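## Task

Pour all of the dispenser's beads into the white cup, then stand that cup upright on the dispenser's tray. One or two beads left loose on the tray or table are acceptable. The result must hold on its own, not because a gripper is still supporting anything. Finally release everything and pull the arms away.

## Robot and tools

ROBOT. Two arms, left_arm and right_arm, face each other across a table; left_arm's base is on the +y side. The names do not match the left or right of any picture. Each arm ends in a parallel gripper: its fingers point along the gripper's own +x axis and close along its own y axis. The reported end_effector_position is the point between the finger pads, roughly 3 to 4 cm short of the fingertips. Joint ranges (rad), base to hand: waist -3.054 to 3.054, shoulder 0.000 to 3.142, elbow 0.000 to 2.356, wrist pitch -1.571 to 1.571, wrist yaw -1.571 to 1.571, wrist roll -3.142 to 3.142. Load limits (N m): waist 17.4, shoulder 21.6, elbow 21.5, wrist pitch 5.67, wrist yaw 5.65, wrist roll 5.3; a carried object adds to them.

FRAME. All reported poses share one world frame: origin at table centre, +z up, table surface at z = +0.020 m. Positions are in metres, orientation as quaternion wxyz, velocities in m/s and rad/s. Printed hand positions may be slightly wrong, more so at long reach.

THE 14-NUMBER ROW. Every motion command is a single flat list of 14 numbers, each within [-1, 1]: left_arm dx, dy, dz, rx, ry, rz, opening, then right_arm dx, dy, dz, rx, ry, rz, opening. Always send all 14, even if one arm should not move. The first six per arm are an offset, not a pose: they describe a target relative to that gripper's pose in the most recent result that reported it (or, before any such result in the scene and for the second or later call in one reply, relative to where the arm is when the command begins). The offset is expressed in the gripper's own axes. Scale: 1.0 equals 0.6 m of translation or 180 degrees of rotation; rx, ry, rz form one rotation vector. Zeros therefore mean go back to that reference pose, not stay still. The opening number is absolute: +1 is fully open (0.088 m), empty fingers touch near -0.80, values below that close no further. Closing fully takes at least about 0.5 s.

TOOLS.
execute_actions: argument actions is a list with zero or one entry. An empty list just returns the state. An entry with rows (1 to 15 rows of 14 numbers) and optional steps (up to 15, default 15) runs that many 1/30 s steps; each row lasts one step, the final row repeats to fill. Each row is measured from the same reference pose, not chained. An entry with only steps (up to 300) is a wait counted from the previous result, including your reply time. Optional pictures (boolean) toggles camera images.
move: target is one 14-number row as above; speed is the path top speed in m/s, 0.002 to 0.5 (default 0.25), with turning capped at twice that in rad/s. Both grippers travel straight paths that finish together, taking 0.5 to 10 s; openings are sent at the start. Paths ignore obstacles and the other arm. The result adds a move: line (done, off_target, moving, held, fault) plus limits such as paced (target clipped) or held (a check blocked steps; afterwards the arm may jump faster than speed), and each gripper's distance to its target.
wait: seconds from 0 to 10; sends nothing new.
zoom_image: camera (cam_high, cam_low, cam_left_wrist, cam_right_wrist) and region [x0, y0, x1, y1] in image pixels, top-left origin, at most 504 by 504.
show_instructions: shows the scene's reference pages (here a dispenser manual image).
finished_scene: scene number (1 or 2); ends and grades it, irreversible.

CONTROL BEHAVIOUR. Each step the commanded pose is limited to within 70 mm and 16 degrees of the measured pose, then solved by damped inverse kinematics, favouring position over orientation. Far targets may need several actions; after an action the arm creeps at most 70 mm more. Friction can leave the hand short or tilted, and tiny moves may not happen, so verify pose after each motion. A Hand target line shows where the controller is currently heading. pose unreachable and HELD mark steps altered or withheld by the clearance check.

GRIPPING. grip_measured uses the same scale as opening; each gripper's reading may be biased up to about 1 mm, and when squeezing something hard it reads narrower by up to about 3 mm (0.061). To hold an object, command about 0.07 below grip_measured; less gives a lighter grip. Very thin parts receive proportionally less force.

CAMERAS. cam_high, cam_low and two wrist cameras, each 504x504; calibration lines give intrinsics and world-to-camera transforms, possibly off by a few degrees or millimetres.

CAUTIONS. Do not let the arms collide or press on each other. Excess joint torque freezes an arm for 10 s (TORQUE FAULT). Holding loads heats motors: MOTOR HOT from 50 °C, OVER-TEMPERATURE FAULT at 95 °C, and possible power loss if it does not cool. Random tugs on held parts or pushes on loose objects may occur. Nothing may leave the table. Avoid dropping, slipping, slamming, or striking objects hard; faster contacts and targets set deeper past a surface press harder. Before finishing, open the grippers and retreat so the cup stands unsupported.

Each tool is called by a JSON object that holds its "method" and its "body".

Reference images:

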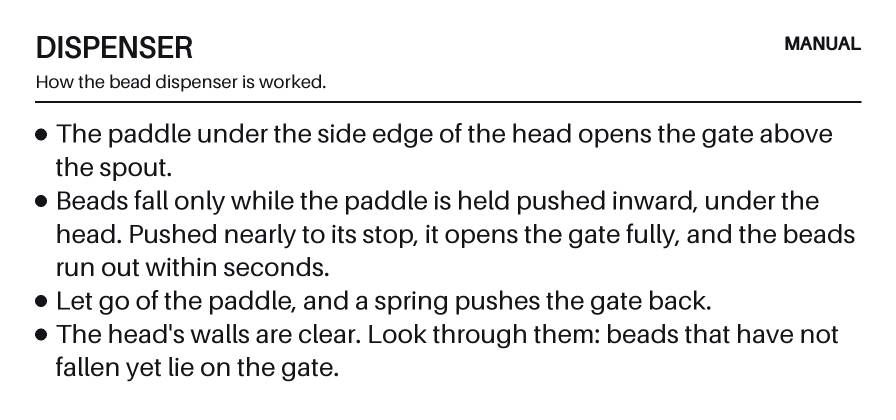

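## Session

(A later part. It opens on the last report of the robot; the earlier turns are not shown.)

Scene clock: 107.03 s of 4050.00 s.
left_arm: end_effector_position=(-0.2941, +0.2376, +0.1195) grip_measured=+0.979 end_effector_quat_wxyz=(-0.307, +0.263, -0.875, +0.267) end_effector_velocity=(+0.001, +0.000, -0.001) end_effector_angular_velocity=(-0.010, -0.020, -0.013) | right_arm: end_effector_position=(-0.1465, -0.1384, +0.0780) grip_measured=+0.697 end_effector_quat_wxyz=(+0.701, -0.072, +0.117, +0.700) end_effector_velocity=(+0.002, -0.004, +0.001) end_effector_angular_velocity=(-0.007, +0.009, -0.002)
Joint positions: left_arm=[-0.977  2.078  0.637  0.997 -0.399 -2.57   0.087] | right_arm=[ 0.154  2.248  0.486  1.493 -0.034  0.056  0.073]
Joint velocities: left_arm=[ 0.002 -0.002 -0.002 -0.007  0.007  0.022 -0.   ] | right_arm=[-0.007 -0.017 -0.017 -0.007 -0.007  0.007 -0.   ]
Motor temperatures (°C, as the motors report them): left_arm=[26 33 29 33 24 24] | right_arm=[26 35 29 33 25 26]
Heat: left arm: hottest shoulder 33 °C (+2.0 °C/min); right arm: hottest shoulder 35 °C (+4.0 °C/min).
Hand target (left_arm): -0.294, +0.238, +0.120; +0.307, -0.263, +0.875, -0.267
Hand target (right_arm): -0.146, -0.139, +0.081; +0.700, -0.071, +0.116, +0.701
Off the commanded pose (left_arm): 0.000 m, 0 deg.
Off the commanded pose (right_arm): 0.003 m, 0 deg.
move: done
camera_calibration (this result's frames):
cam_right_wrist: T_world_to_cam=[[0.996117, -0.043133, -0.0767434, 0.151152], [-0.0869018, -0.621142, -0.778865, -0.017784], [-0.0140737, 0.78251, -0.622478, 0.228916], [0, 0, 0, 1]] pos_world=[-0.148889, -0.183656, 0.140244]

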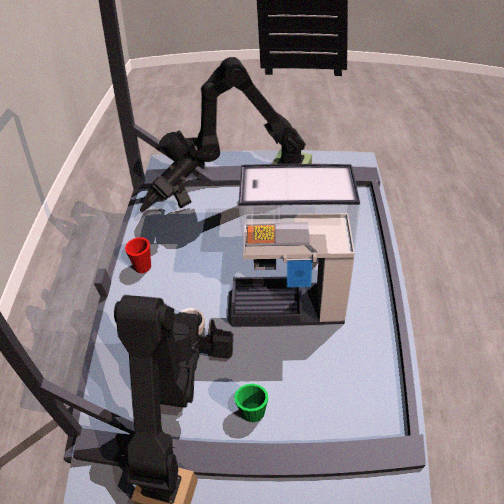

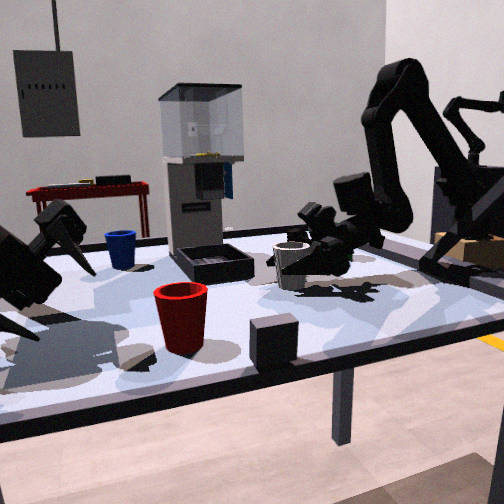

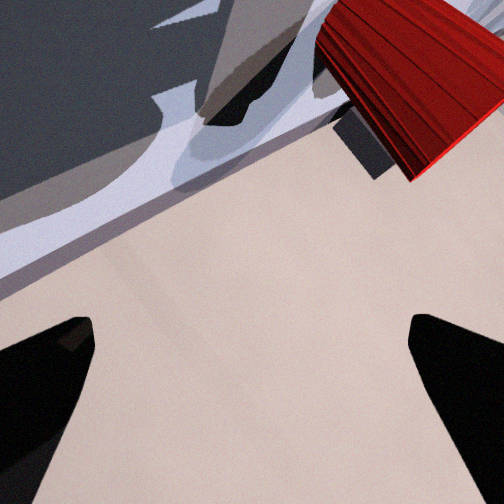

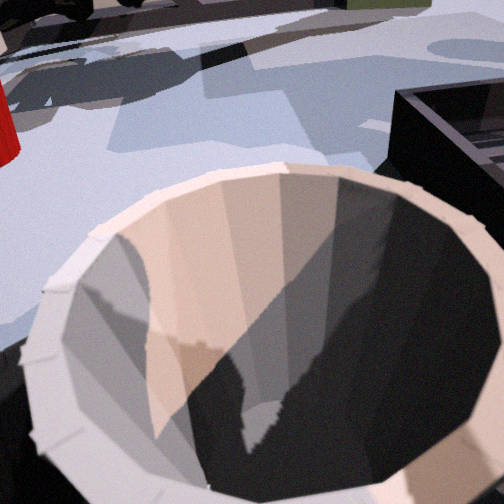

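{"method": "move", "body": {"target": [0,0,0,0,0,0,1,0,0,0,-0.025,0,0,0.7]}}

{"method": "move", "body": {"target": [0,0,0,0,0,0,1,0,0,0,0,0,0,0.17]}}

{"method": "move", "body": {"target": [0,0,0,0,0,0,1,-0.03,0,0.12,0,0,0,0.17], "speed": 0.12}}

Scene clock: 109.63 s of 4050.00 s.
left_arm: end_effector_position=(-0.2941, +0.2376, +0.1195) grip_measured=+0.979 end_effector_quat_wxyz=(-0.307, +0.263, -0.875, +0.267) end_effector_velocity=(+0.005, -0.003, -0.003) end_effector_angular_velocity=(+0.003, -0.019, +0.025) | right_arm: end_effector_position=(-0.1465, -0.1386, +0.0783) grip_measured=+0.697 end_effector_quat_wxyz=(+0.698, -0.097, +0.092, +0.704) end_effector_velocity=(-0.000, -0.001, -0.001) end_effector_angular_velocity=(-0.007, -0.029, +0.024)
Joint positions: left_arm=[-0.977  2.078  0.637  0.997 -0.399 -2.57   0.087] | right_arm=[ 0.154  2.245  0.485  1.492 -0.034 -0.015  0.073]
Joint velocities: left_arm=[ 0.002 -0.002 -0.002 -0.022 -0.022 -0.007 -0.   ] | right_arm=[-0.007 -0.002 -0.002 -0.007 -0.022 -0.037 -0.   ]
Motor temperatures (°C, as the motors report them): left_arm=[26 33 29 33 24 24] | right_arm=[26 35 29 33 25 26]
Heat: left arm: hottest shoulder 33 °C (+2.0 °C/min); right arm: hottest shoulder 35 °C (+4.0 °C/min).
Hand target (left_arm): -0.294, +0.238, +0.120; +0.307, -0.263, +0.875, -0.267
Hand target (right_arm): -0.147, -0.138, +0.078; +0.697, -0.099, +0.090, +0.704
Off the commanded pose (left_arm): 0.000 m, 0 deg.
Off the commanded pose (right_arm): 0.000 m, 0 deg.
move: done
camera_calibration (this result's frames):
cam_right_wrist: T_world_to_cam=[[0.999674, -0.0242235, -0.00809835, 0.148942], [-0.0214079, -0.621728, -0.78294, -0.00776005], [0.0139306, 0.782858, -0.622044, 0.23342], [0, 0, 0, 1]] pos_world=[-0.152311, -0.183952, 0.140328]

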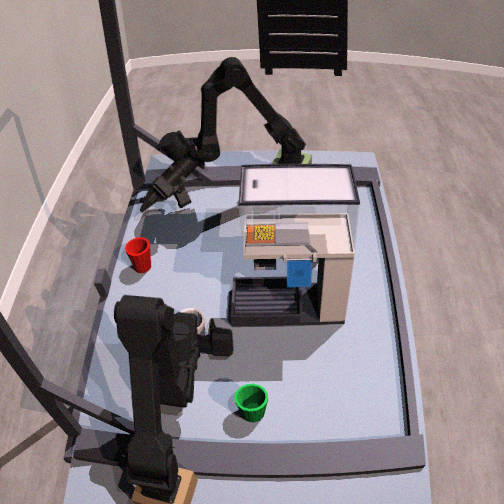

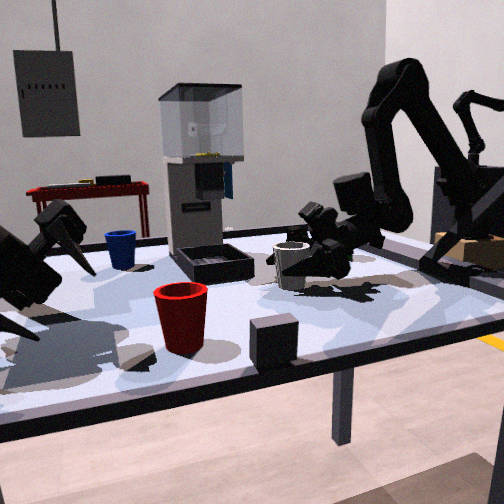

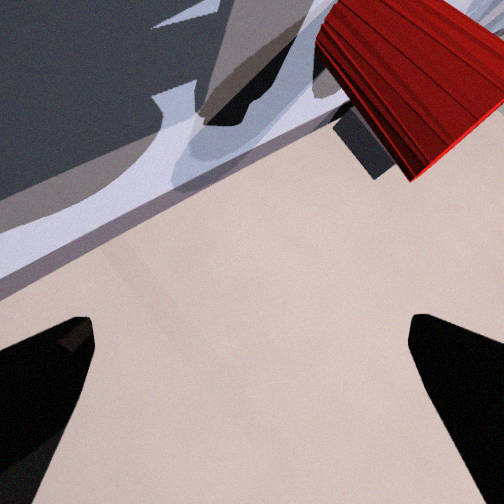

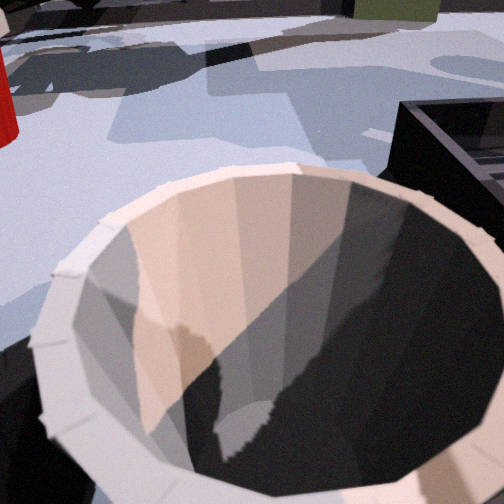

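Scene clock: 110.13 s of 4050.00 s.
left_arm: end_effector_position=(-0.2941, +0.2376, +0.1195) grip_measured=+0.979 end_effector_quat_wxyz=(-0.307, +0.263, -0.875, +0.267) end_effector_velocity=(+0.003, +0.001, -0.003) end_effector_angular_velocity=(+0.003, -0.019, +0.015) | right_arm: end_effector_position=(-0.1469, -0.1386, +0.0783) grip_measured=+0.289 end_effector_quat_wxyz=(+0.697, -0.097, +0.092, +0.704) end_effector_velocity=(-0.000, +0.001, -0.000) end_effector_angular_velocity=(-0.002, -0.005, +0.007)
Joint positions: left_arm=[-0.977  2.078  0.637  0.997 -0.399 -2.57   0.087] | right_arm=[ 0.155  2.245  0.485  1.492 -0.035 -0.015  0.053]
Joint velocities: left_arm=[-0.007 -0.002 -0.002 -0.022 -0.022 -0.007 -0.   ] | right_arm=[-0.002 -0.002  0.002 -0.007 -0.007 -0.007  0.   ]
Motor temperatures (°C, as the motors report them): left_arm=[26 33 29 33 24 24] | right_arm=[26 35 29 33 25 26]
Heat: left arm: hottest shoulder 33 °C (+2.0 °C/min); right arm: hottest shoulder 35 °C (+4.1 °C/min).
Hand target (left_arm): -0.294, +0.238, +0.120; +0.307, -0.263, +0.875, -0.267
Hand target (right_arm): -0.147, -0.139, +0.078; +0.698, -0.097, +0.092, +0.704
Off the commanded pose (left_arm): 0.000 m, 0 deg.
Off the commanded pose (right_arm): 0.000 m, 0 deg.
move: done
camera_calibration (this result's frames):
cam_right_wrist: T_world_to_cam=[[0.9997, -0.023093, -0.00819957, 0.149479], [-0.0207841, -0.62175, -0.78294, -0.00767643], [0.0129824, 0.782875, -0.622043, 0.233285], [0, 0, 0, 1]] pos_world=[-0.152622, -0.183954, 0.140329]

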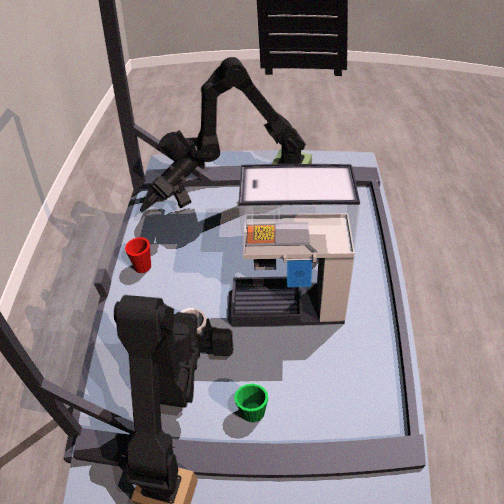

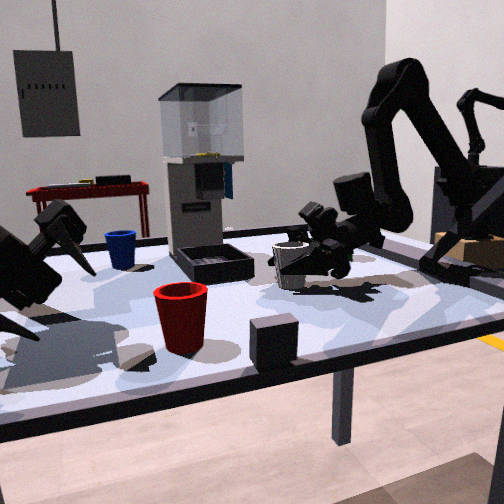

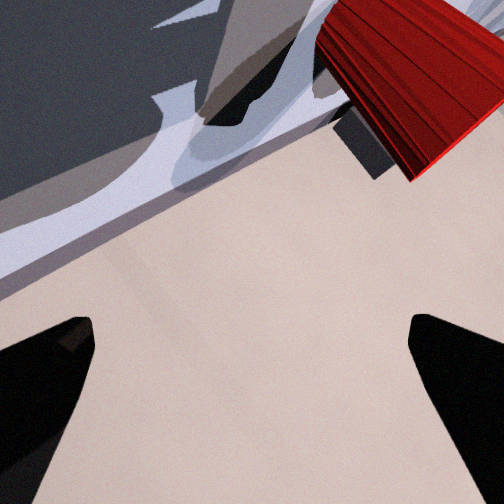

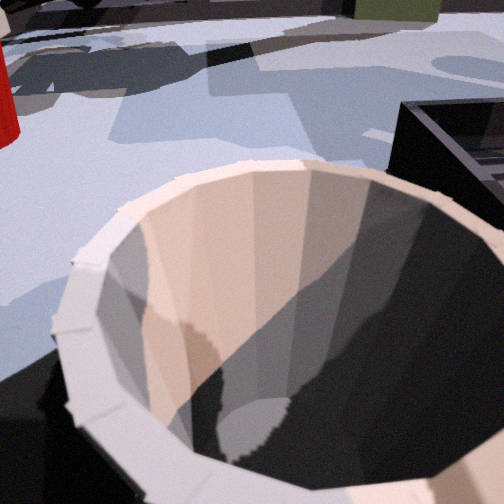

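Scene clock: 111.23 s of 4050.00 s.
left_arm: end_effector_position=(-0.2941, +0.2376, +0.1195) grip_measured=+0.979 end_effector_quat_wxyz=(-0.307, +0.263, -0.875, +0.267) end_effector_velocity=(+0.000, +0.002, -0.001) end_effector_angular_velocity=(+0.010, -0.001, -0.006) | right_arm: end_effector_position=(-0.1469, -0.1396, +0.1425) grip_measured=+0.289 end_effector_quat_wxyz=(+0.696, -0.106, +0.102, +0.703) end_effector_velocity=(-0.000, -0.003, +0.002) end_effector_angular_velocity=(-0.012, -0.005, +0.007)
Joint positions: left_arm=[-0.977  2.078  0.637  0.997 -0.399 -2.57   0.087] | right_arm=[ 0.155  1.852  0.47   1.085 -0.035 -0.015  0.053]
Joint velocities: left_arm=[-0.002 -0.002 -0.002 -0.007  0.007 -0.007  0.   ] | right_arm=[-0.002 -0.032 -0.007 -0.037 -0.007 -0.007  0.   ]
Motor temperatures (°C, as the motors report them): left_arm=[26 33 29 33 24 24] | right_arm=[26 35 29 33 25 26]
Heat: left arm: hottest shoulder 33 °C (+2.0 °C/min); right arm: hottest shoulder 35 °C (+4.1 °C/min).
Hand target (left_arm): -0.294, +0.238, +0.120; +0.307, -0.263, +0.875, -0.267
Hand target (right_arm): -0.147, -0.136, +0.153; +0.697, -0.097, +0.092, +0.704
Off the commanded pose (left_arm): 0.000 m, 0 deg.
Off the commanded pose (right_arm): 0.010 m, 2 deg.
move: off_target (right_arm)
camera_calibration (this result's frames):
cam_right_wrist: T_world_to_cam=[[0.999694, -0.0233226, -0.00829268, 0.149989], [-0.0213565, -0.643301, -0.765315, 0.0363279], [0.0125145, 0.765258, -0.643602, 0.274561], [0, 0, 0, 1]] pos_world=[-0.152603, -0.183242, 0.205754]

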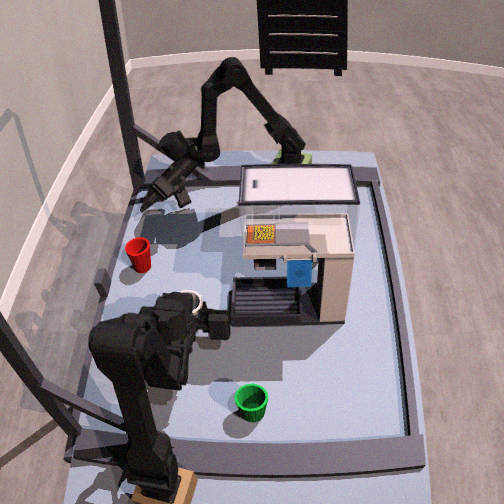

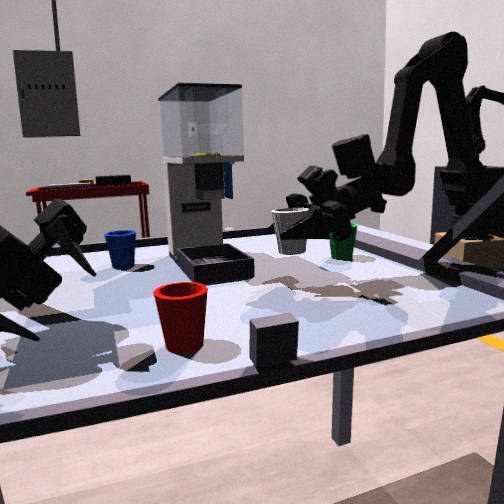

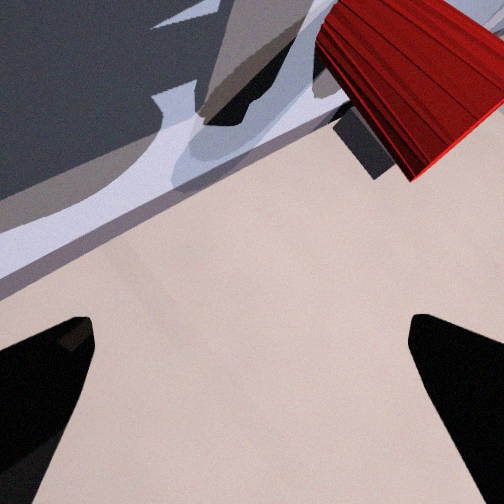

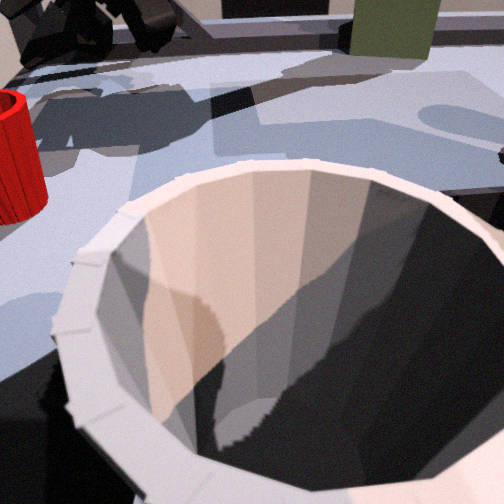

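{"method": "move", "body": {"target": [0,0,0,0,0,0,1,0,-0.257,0,0,-0.012,0,0.17], "speed": 0.15}}

{"method": "move", "body": {"target": [0,0,0,0,0,0,1,0.165,0,0.045,0,0,0,0.17], "speed": 0.07}}

{"method": "zoom_image", "body": {"camera": "cam_low", "region": [170, 140, 330, 290]}}

Scene clock: 114.70 s of 4050.00 s.
left_arm: end_effector_position=(-0.2941, +0.2376, +0.1195) grip_measured=+0.979 end_effector_quat_wxyz=(-0.307, +0.263, -0.875, +0.267) end_effector_velocity=(+0.004, -0.001, -0.004) end_effector_angular_velocity=(+0.009, -0.017, +0.012) | right_arm: end_effector_position=(+0.0049, -0.1413, +0.1383) grip_measured=+0.289 end_effector_quat_wxyz=(+0.699, -0.097, +0.097, +0.702) end_effector_velocity=(+0.005, -0.000, -0.000) end_effector_angular_velocity=(+0.002, +0.000, +0.006)
Joint positions: left_arm=[-0.977  2.078  0.637  0.997 -0.399 -2.57   0.087] | right_arm=[-0.365  1.977  0.644  1.013 -0.528 -0.164  0.053]
Joint velocities: left_arm=[ 0.002 -0.002 -0.002 -0.022 -0.007 -0.007 -0.   ] | right_arm=[-0.017  0.007  0.012 -0.007 -0.022 -0.007  0.   ]
Motor temperatures (°C, as the motors report them): left_arm=[26 33 29 33 24 24] | right_arm=[26 35 29 33 25 26]
Heat: left arm: hottest shoulder 33 °C (+2.0 °C/min); right arm: hottest shoulder 35 °C (+4.0 °C/min).
Hand target (left_arm): -0.294, +0.238, +0.120; +0.307, -0.263, +0.875, -0.267
Hand target (right_arm): +0.008, -0.138, +0.142; +0.698, -0.096, +0.088, +0.704
Off the commanded pose (left_arm): 0.000 m, 0 deg.
Off the commanded pose (right_arm): 0.006 m, 1 deg.
move: done
camera_calibration (this result's frames):
cam_right_wrist: T_world_to_cam=[[0.999473, -0.0291426, -0.014284, -0.00180788], [-0.0294119, -0.627252, -0.778261, 0.039297], [0.0137208, 0.778271, -0.627779, 0.270872], [0, 0, 0, 1]] pos_world=[-0.000753876, -0.186216, 0.200606]

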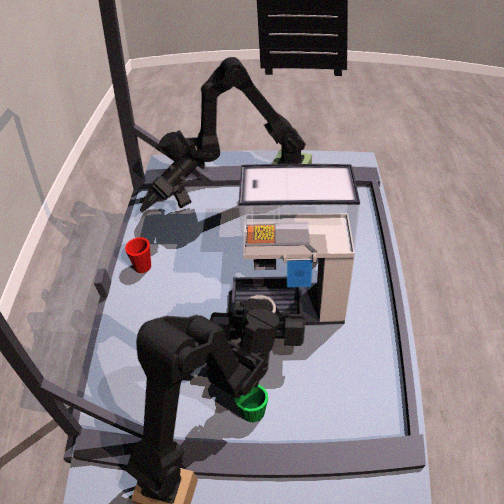

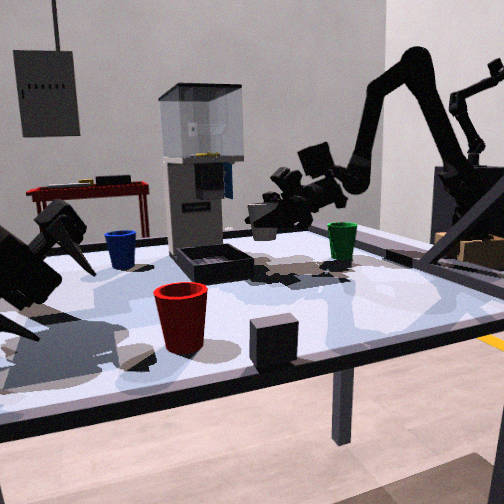

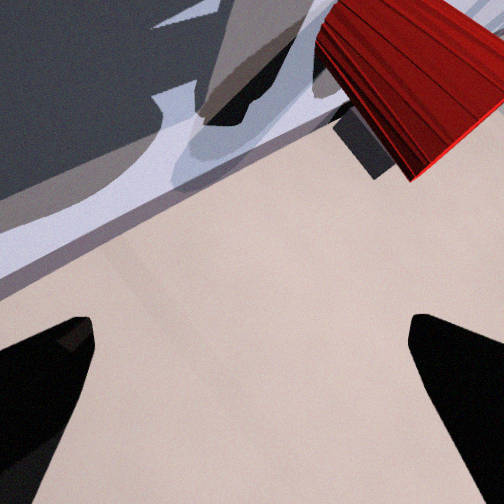

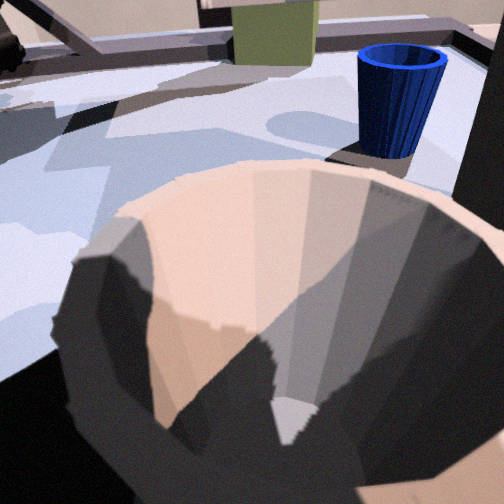

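Scene clock: 116.60 s of 4050.00 s.
left_arm: end_effector_position=(-0.2941, +0.2376, +0.1195) grip_measured=+0.979 end_effector_quat_wxyz=(-0.307, +0.263, -0.875, +0.267) end_effector_velocity=(-0.001, +0.002, +0.001) end_effector_angular_velocity=(+0.016, +0.022, -0.000) | right_arm: end_effector_position=(+0.0027, -0.0439, +0.1320) grip_measured=+0.289 end_effector_quat_wxyz=(+0.697, -0.100, +0.104, +0.703) end_effector_velocity=(+0.001, +0.002, -0.003) end_effector_angular_velocity=(-0.006, +0.012, +0.002)
Joint positions: left_arm=[-0.977  2.078  0.637  0.997 -0.399 -2.57   0.087] | right_arm=[-0.231  2.192  1.033  0.844 -0.403 -0.121  0.053]
Joint velocities: left_arm=[-0.002 -0.002 -0.002  0.007  0.007 -0.022 -0.   ] | right_arm=[-0.002  0.012  0.012 -0.007 -0.007  0.007 -0.   ]
Motor temperatures (°C, as the motors report them): left_arm=[26 33 29 33 24 24] | right_arm=[26 35 29 33 25 26]
Heat: left arm: hottest shoulder 33 °C (+2.0 °C/min); right arm: hottest shoulder 35 °C (+3.0 °C/min).
Hand target (left_arm): -0.294, +0.238, +0.120; +0.307, -0.263, +0.875, -0.267
Hand target (right_arm): +0.004, -0.039, +0.137; +0.699, -0.096, +0.098, +0.702
Off the commanded pose (left_arm): 0.000 m, 0 deg.
Off the commanded pose (right_arm): 0.008 m, 1 deg.
move: done
camera_calibration (this result's frames):
cam_right_wrist: T_world_to_cam=[[0.999482, -0.0263665, -0.0184566, 0.00382572], [-0.0310428, -0.638384, -0.769092, 0.0937674], [0.00849584, 0.769266, -0.638872, 0.192314], [0, 0, 0, 1]] pos_world=[-0.00254681, -0.0879801, 0.19505]

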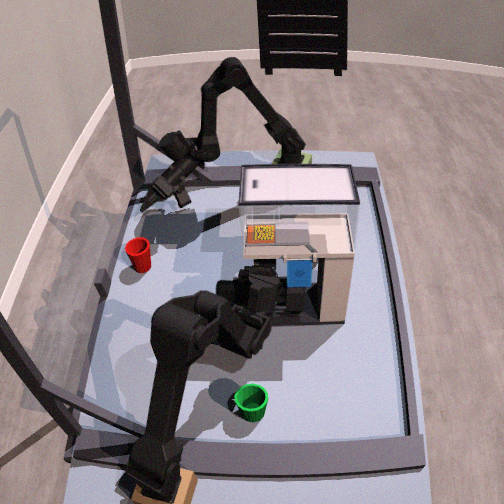

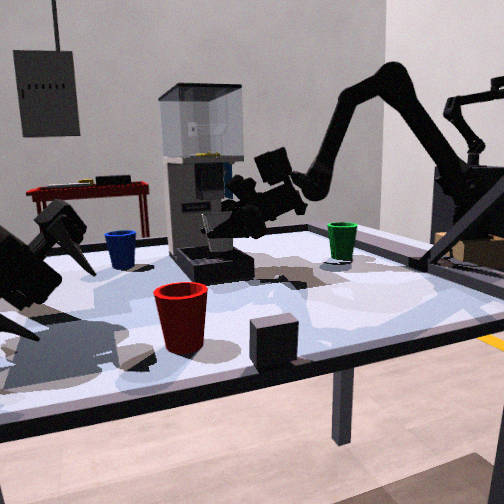

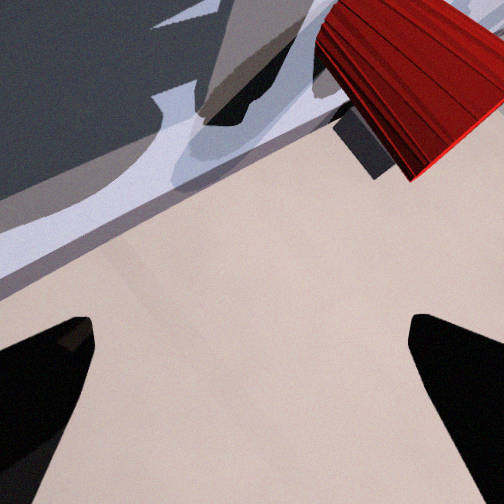

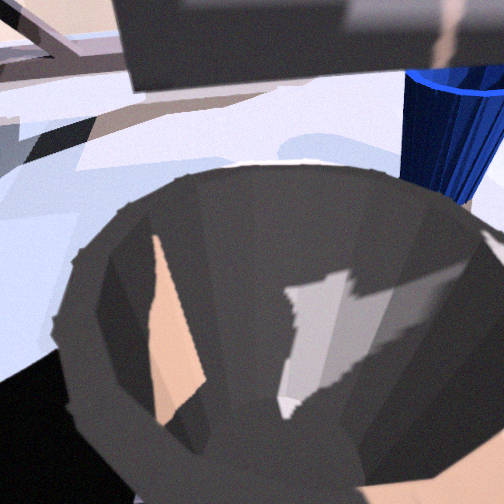

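Region (170, 140, 330, 290) of cam_low's 504x504 image, scaled by 3.150, with more detail than that image has; it fills the top 472 rows of this view, and the rest is white.

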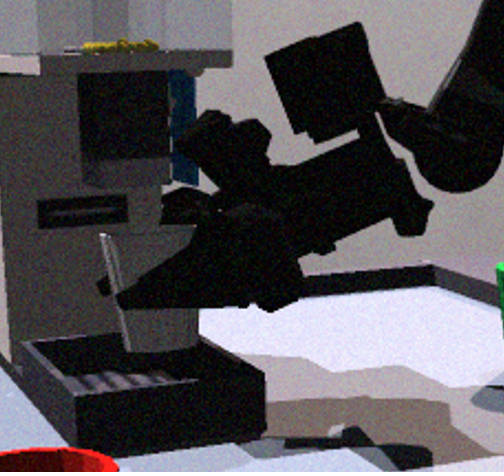

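{"method": "move", "body": {"target": [0,0,0,0,0,0,1,0.036,-0.005,-0.05,0,-0.01,0,0.17], "speed": 0.03}}

{"method": "zoom_image", "body": {"camera": "cam_low", "region": [170, 140, 330, 290]}}

Scene clock: 120.03 s of 4050.00 s.
left_arm: end_effector_position=(-0.2941, +0.2376, +0.1195) grip_measured=+0.979 end_effector_quat_wxyz=(-0.307, +0.263, -0.875, +0.267) end_effector_velocity=(+0.001, +0.000, -0.001) end_effector_angular_velocity=(+0.014, +0.006, +0.013) | right_arm: end_effector_position=(+0.0042, -0.0349, +0.0986) grip_measured=+0.289 end_effector_quat_wxyz=(+0.698, -0.092, +0.093, +0.704) end_effector_velocity=(+0.000, +0.000, -0.001) end_effector_angular_velocity=(+0.003, -0.006, +0.006)
Joint positions: left_arm=[-0.977  2.078  0.637  0.997 -0.399 -2.57   0.087] | right_arm=[-0.227  2.337  1.072  0.98  -0.403 -0.111  0.053]
Joint velocities: left_arm=[-0.002 -0.002 -0.002 -0.007 -0.007 -0.022 -0.   ] | right_arm=[-0.002  0.007  0.002  0.007 -0.007 -0.007  0.   ]
Motor temperatures (°C, as the motors report them): left_arm=[26 33 29 34 24 24] | right_arm=[26 35 29 33 25 26]
Heat: left arm: hottest wrist pitch 34 °C (+3.0 °C/min); right arm: hottest shoulder 35 °C (+3.0 °C/min).
Hand target (left_arm): -0.294, +0.238, +0.120; +0.307, -0.263, +0.875, -0.267
Hand target (right_arm): +0.005, -0.032, +0.097; +0.698, -0.089, +0.093, +0.704
Off the commanded pose (left_arm): 0.000 m, 0 deg.
Off the commanded pose (right_arm): 0.004 m, 0 deg.
move: done
camera_calibration (this result's frames):
cam_right_wrist: T_world_to_cam=[[0.999568, -0.0243789, -0.0164084, 0.00178104], [-0.0279522, -0.616449, -0.786898, 0.0764137], [0.00906876, 0.787017, -0.616865, 0.162399], [0, 0, 0, 1]] pos_world=[-0.0011171, -0.0806623, 0.160337]

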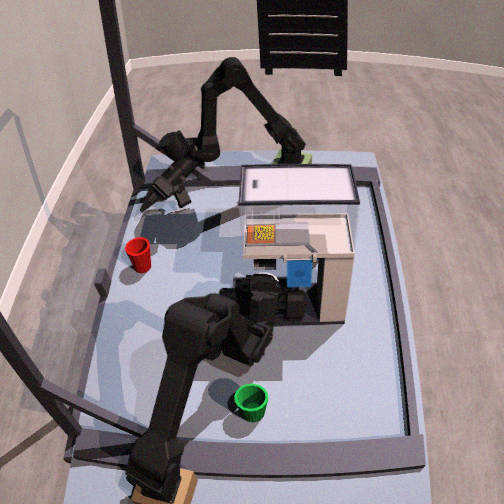

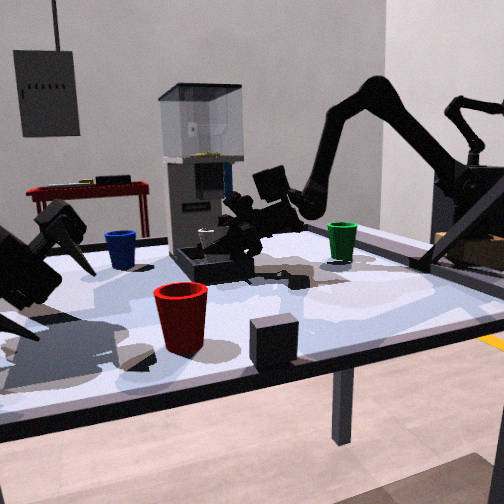

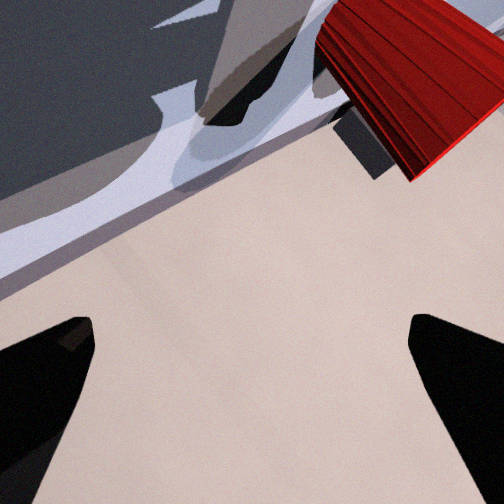

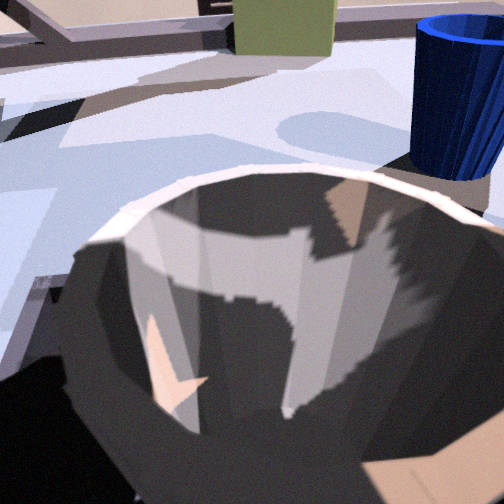

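Region (170, 140, 330, 290) of cam_low's 504x504 image, scaled by 3.150, with more detail than that image has; it fills the top 472 rows of this view, and the rest is white.

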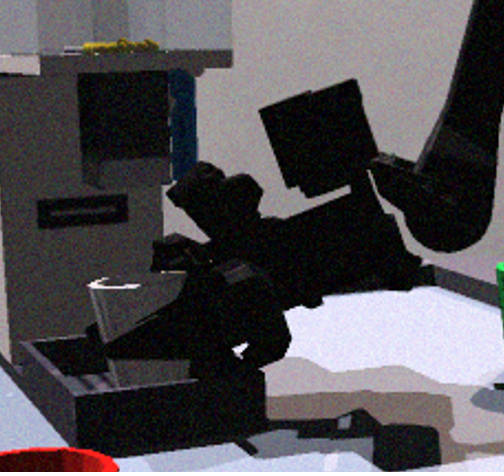

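{"method": "move", "body": {"target": [0,0,0,0,0,0,1,0.005,0,-0.016,0,0,0,0.17], "speed": 0.02}}

{"method": "zoom_image", "body": {"camera": "cam_low", "region": [170, 140, 330, 290]}}

Scene clock: 122.37 s of 4050.00 s.
left_arm: end_effector_position=(-0.2941, +0.2376, +0.1195) grip_measured=+0.979 end_effector_quat_wxyz=(-0.307, +0.263, -0.875, +0.267) end_effector_velocity=(+0.004, +0.001, -0.005) end_effector_angular_velocity=(+0.010, -0.022, +0.007) | right_arm: end_effector_position=(+0.0039, -0.0340, +0.0971) grip_measured=+0.289 end_effector_quat_wxyz=(+0.698, -0.089, +0.086, +0.705) end_effector_velocity=(+0.000, -0.002, -0.000) end_effector_angular_velocity=(+0.004, +0.012, +0.012)
Joint positions: left_arm=[-0.977  2.078  0.637  0.997 -0.399 -2.57   0.087] | right_arm=[-0.225  2.352  1.073  1.01  -0.403 -0.111  0.053]
Joint velocities: left_arm=[-0.002 -0.002 -0.007 -0.022 -0.007 -0.007 -0.   ] | right_arm=[-0.007  0.002 -0.002  0.007 -0.022  0.007 -0.   ]
Motor temperatures (°C, as the motors report them): left_arm=[26 33 29 34 24 24] | right_arm=[26 35 30 33 25 26]
Heat: left arm: hottest wrist pitch 34 °C (+2.0 °C/min); right arm: hottest shoulder 35 °C (+3.0 °C/min).
Hand target (left_arm): -0.294, +0.238, +0.120; +0.307, -0.263, +0.875, -0.267
Hand target (right_arm): +0.004, -0.035, +0.089; +0.698, -0.092, +0.093, +0.704
Off the commanded pose (left_arm): 0.000 m, 0 deg.
Off the commanded pose (right_arm): 0.009 m, 1 deg.
move: off_target (right_arm)
camera_calibration (this result's frames):
cam_right_wrist: T_world_to_cam=[[0.999679, -0.0230413, -0.0105587, 0.00155909], [-0.0223526, -0.605112, -0.795826, 0.0769349], [0.0119476, 0.795807, -0.605433, 0.159978], [0, 0, 0, 1]] pos_world=[-0.00175026, -0.0807217, 0.158099]

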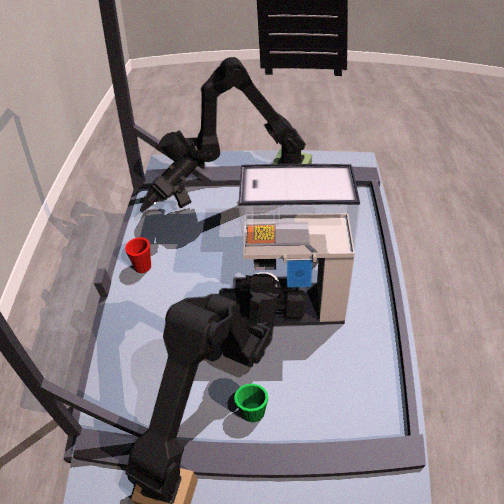

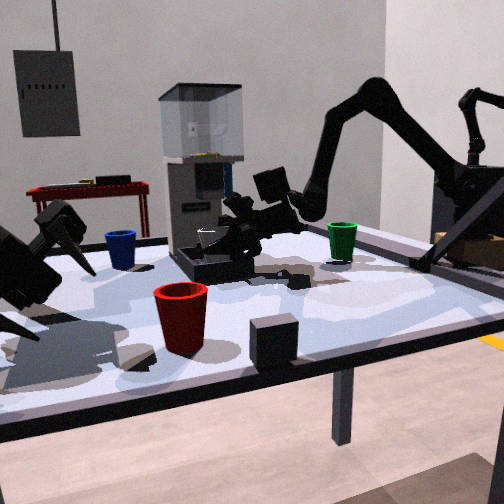

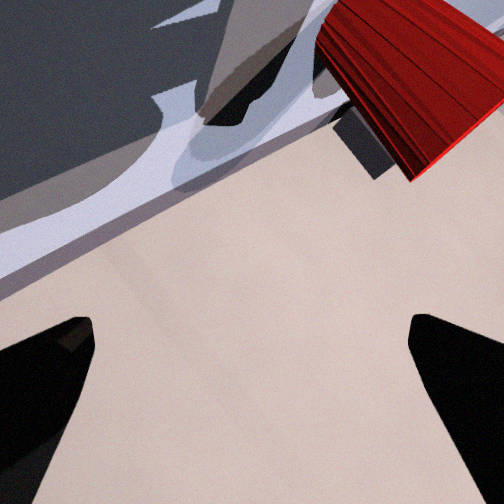

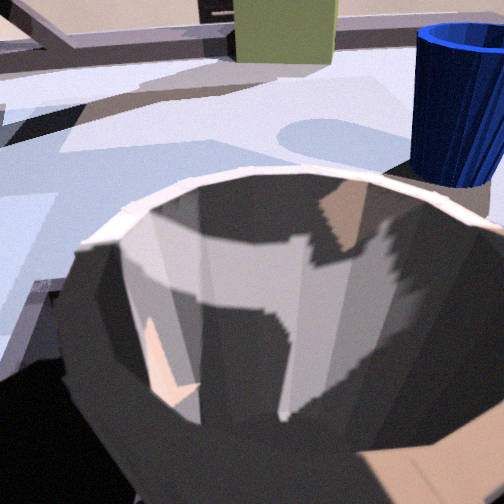

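Region (170, 140, 330, 290) of cam_low's 504x504 image, scaled by 3.150, with more detail than that image has; it fills the top 472 rows of this view, and the rest is white.

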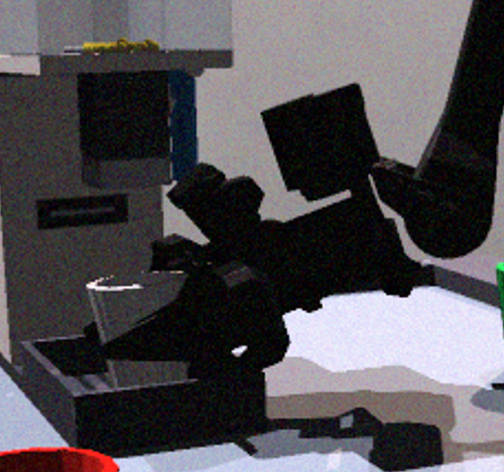

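{"method": "move", "body": {"target": [0,0,0,0,0,0,1,0,0,0.004,0,0,0,0.8]}}

{"method": "move", "body": {"target": [0,0,0,0,0,0,1,-0.2,0,-0.02,0,0,0,0.8], "speed": 0.1}}

{"method": "zoom_image", "body": {"camera": "cam_low", "region": [170, 140, 330, 290]}}

Scene clock: 124.17 s of 4050.00 s.
left_arm: end_effector_position=(-0.2941, +0.2376, +0.1195) grip_measured=+0.979 end_effector_quat_wxyz=(-0.307, +0.263, -0.875, +0.267) end_effector_velocity=(+0.000, -0.002, +0.005) end_effector_angular_velocity=(-0.011, +0.023, +0.020) | right_arm: end_effector_position=(+0.0036, -0.0343, +0.0956) grip_measured=+0.794 end_effector_quat_wxyz=(+0.698, -0.090, +0.088, +0.705) end_effector_velocity=(-0.000, -0.001, -0.001) end_effector_angular_velocity=(-0.006, -0.017, +0.010)
Joint positions: left_arm=[-0.977  2.078  0.637  0.997 -0.399 -2.57   0.087] | right_arm=[-0.225  2.353  1.073  1.005 -0.403 -0.112  0.078]
Joint velocities: left_arm=[-0.002 -0.002 -0.002  0.022 -0.022 -0.007 -0.   ] | right_arm=[-0.002 -0.002 -0.002 -0.007 -0.007 -0.022  0.001]
Motor temperatures (°C, as the motors report them): left_arm=[26 33 29 34 24 24] | right_arm=[26 35 30 33 25 26]
Heat: left arm: hottest wrist pitch 34 °C (+2.0 °C/min); right arm: hottest shoulder 35 °C (+3.0 °C/min).
Hand target (left_arm): -0.294, +0.238, +0.120; +0.307, -0.263, +0.875, -0.267
Hand target (right_arm): +0.004, -0.033, +0.099; +0.698, -0.089, +0.085, +0.705
Off the commanded pose (left_arm): 0.000 m, 0 deg.
Off the commanded pose (right_arm): 0.004 m, 0 deg.
move: done
camera_calibration (this result's frames):
cam_right_wrist: T_world_to_cam=[[0.999673, -0.0225346, -0.0121037, 0.00204084], [-0.0233349, -0.609571, -0.792388, 0.0751291], [0.0104781, 0.792411, -0.609898, 0.159636], [0, 0, 0, 1]] pos_world=[-0.00195972, -0.0806549, 0.156918]

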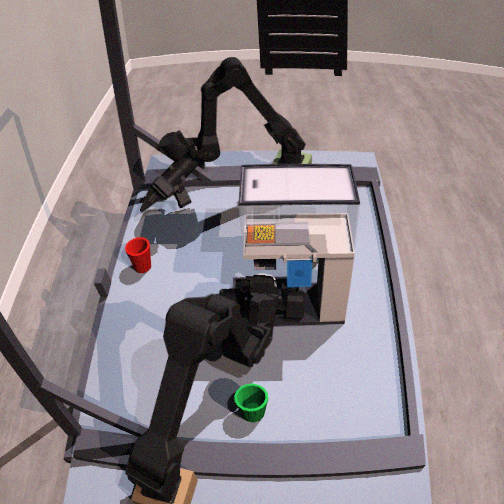

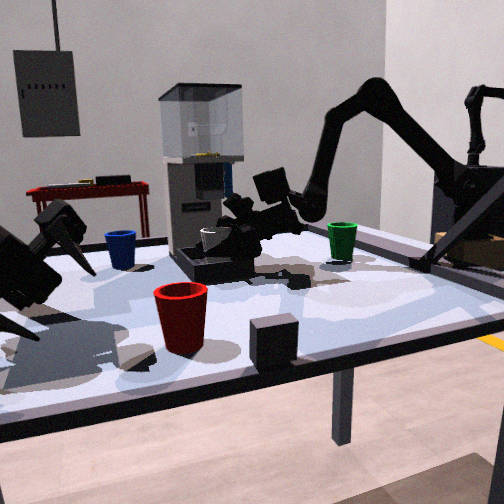

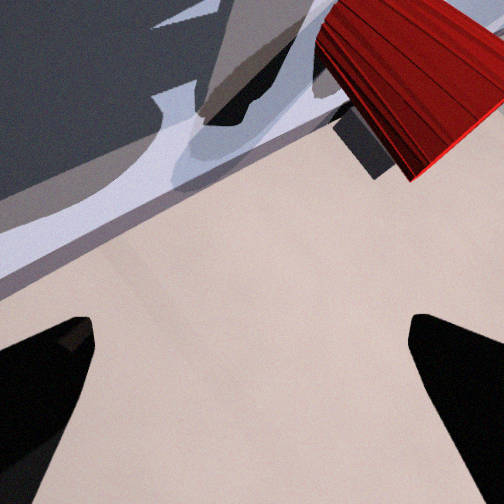

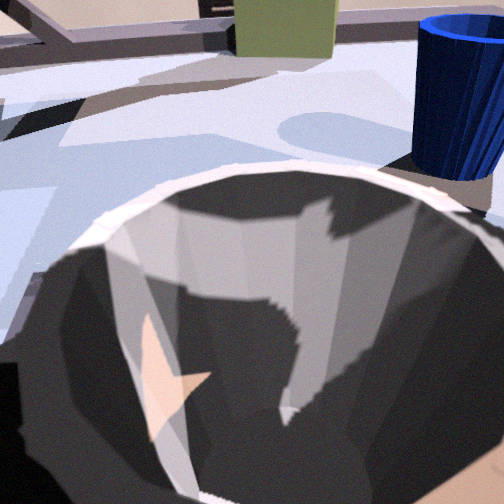

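Scene clock: 125.90 s of 4050.00 s.
left_arm: end_effector_position=(-0.2941, +0.2376, +0.1195) grip_measured=+0.979 end_effector_quat_wxyz=(-0.307, +0.263, -0.875, +0.267) end_effector_velocity=(+0.004, -0.001, -0.002) end_effector_angular_velocity=(+0.006, -0.008, +0.012) | right_arm: end_effector_position=(+0.0073, -0.1478, +0.1206) grip_measured=+0.797 end_effector_quat_wxyz=(+0.700, -0.088, +0.079, +0.705) end_effector_velocity=(-0.004, -0.003, +0.004) end_effector_angular_velocity=(+0.012, -0.003, +0.030)
Joint positions: left_arm=[-0.977  2.078  0.637  0.997 -0.399 -2.57   0.087] | right_arm=[-0.386  2.083  0.614  1.189 -0.555 -0.162  0.078]
Joint velocities: left_arm=[ 0.002 -0.002 -0.007 -0.007 -0.007 -0.007  0.   ] | right_arm=[-0.007 -0.012 -0.012  0.007 -0.037 -0.007 -0.   ]
Motor temperatures (°C, as the motors report them): left_arm=[26 33 29 34 24 24] | right_arm=[26 35 29 33 25 26]
Heat: left arm: hottest wrist pitch 34 °C (+2.0 °C/min); right arm: hottest shoulder 35 °C (+3.0 °C/min).
Hand target (left_arm): -0.294, +0.238, +0.120; +0.307, -0.263, +0.875, -0.267
Hand target (right_arm): +0.006, -0.153, +0.115; +0.698, -0.091, +0.088, +0.705
Off the commanded pose (left_arm): 0.000 m, 0 deg.
Off the commanded pose (right_arm): 0.009 m, 1 deg.
move: off_target (right_arm)
camera_calibration (this result's frames):
cam_right_wrist: T_world_to_cam=[[0.999684, -0.0249495, -0.00307379, -0.00537223], [-0.0173581, -0.596663, -0.802304, 0.0288428], [0.0181831, 0.802104, -0.596908, 0.264583], [0, 0, 0, 1]] pos_world=[0.00106026, -0.195147, 0.181056]

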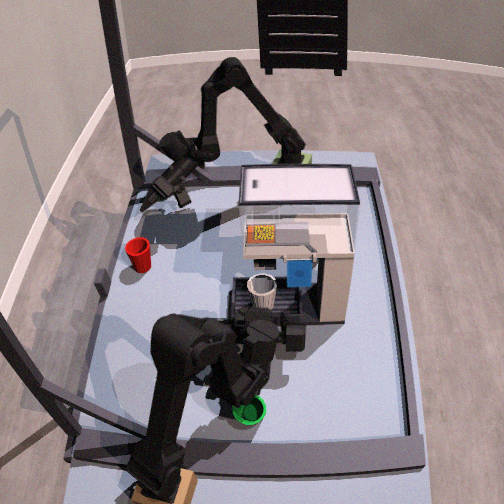

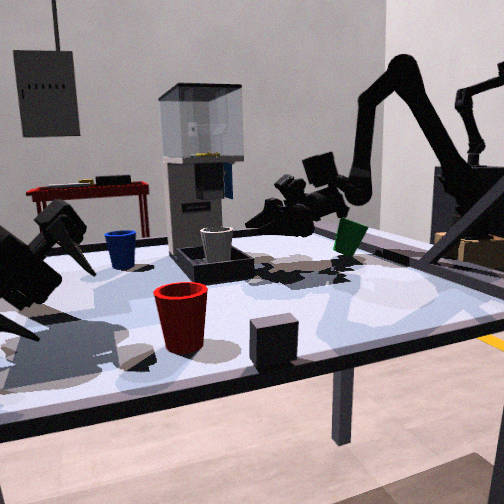

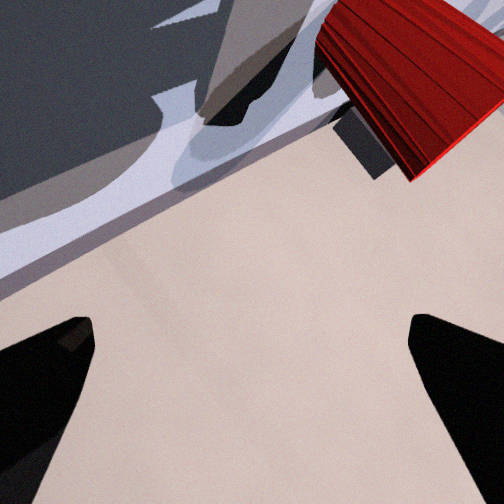

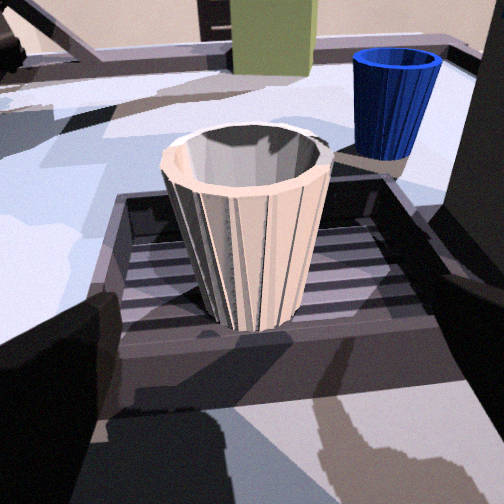

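Region (170, 140, 330, 290) of cam_low's 504x504 image, scaled by 3.150, with more detail than that image has; it fills the top 472 rows of this view, and the rest is white.

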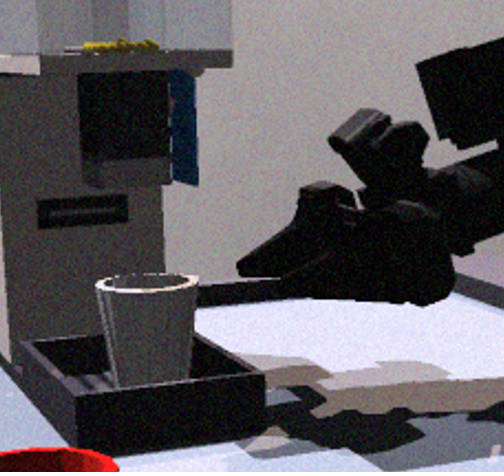

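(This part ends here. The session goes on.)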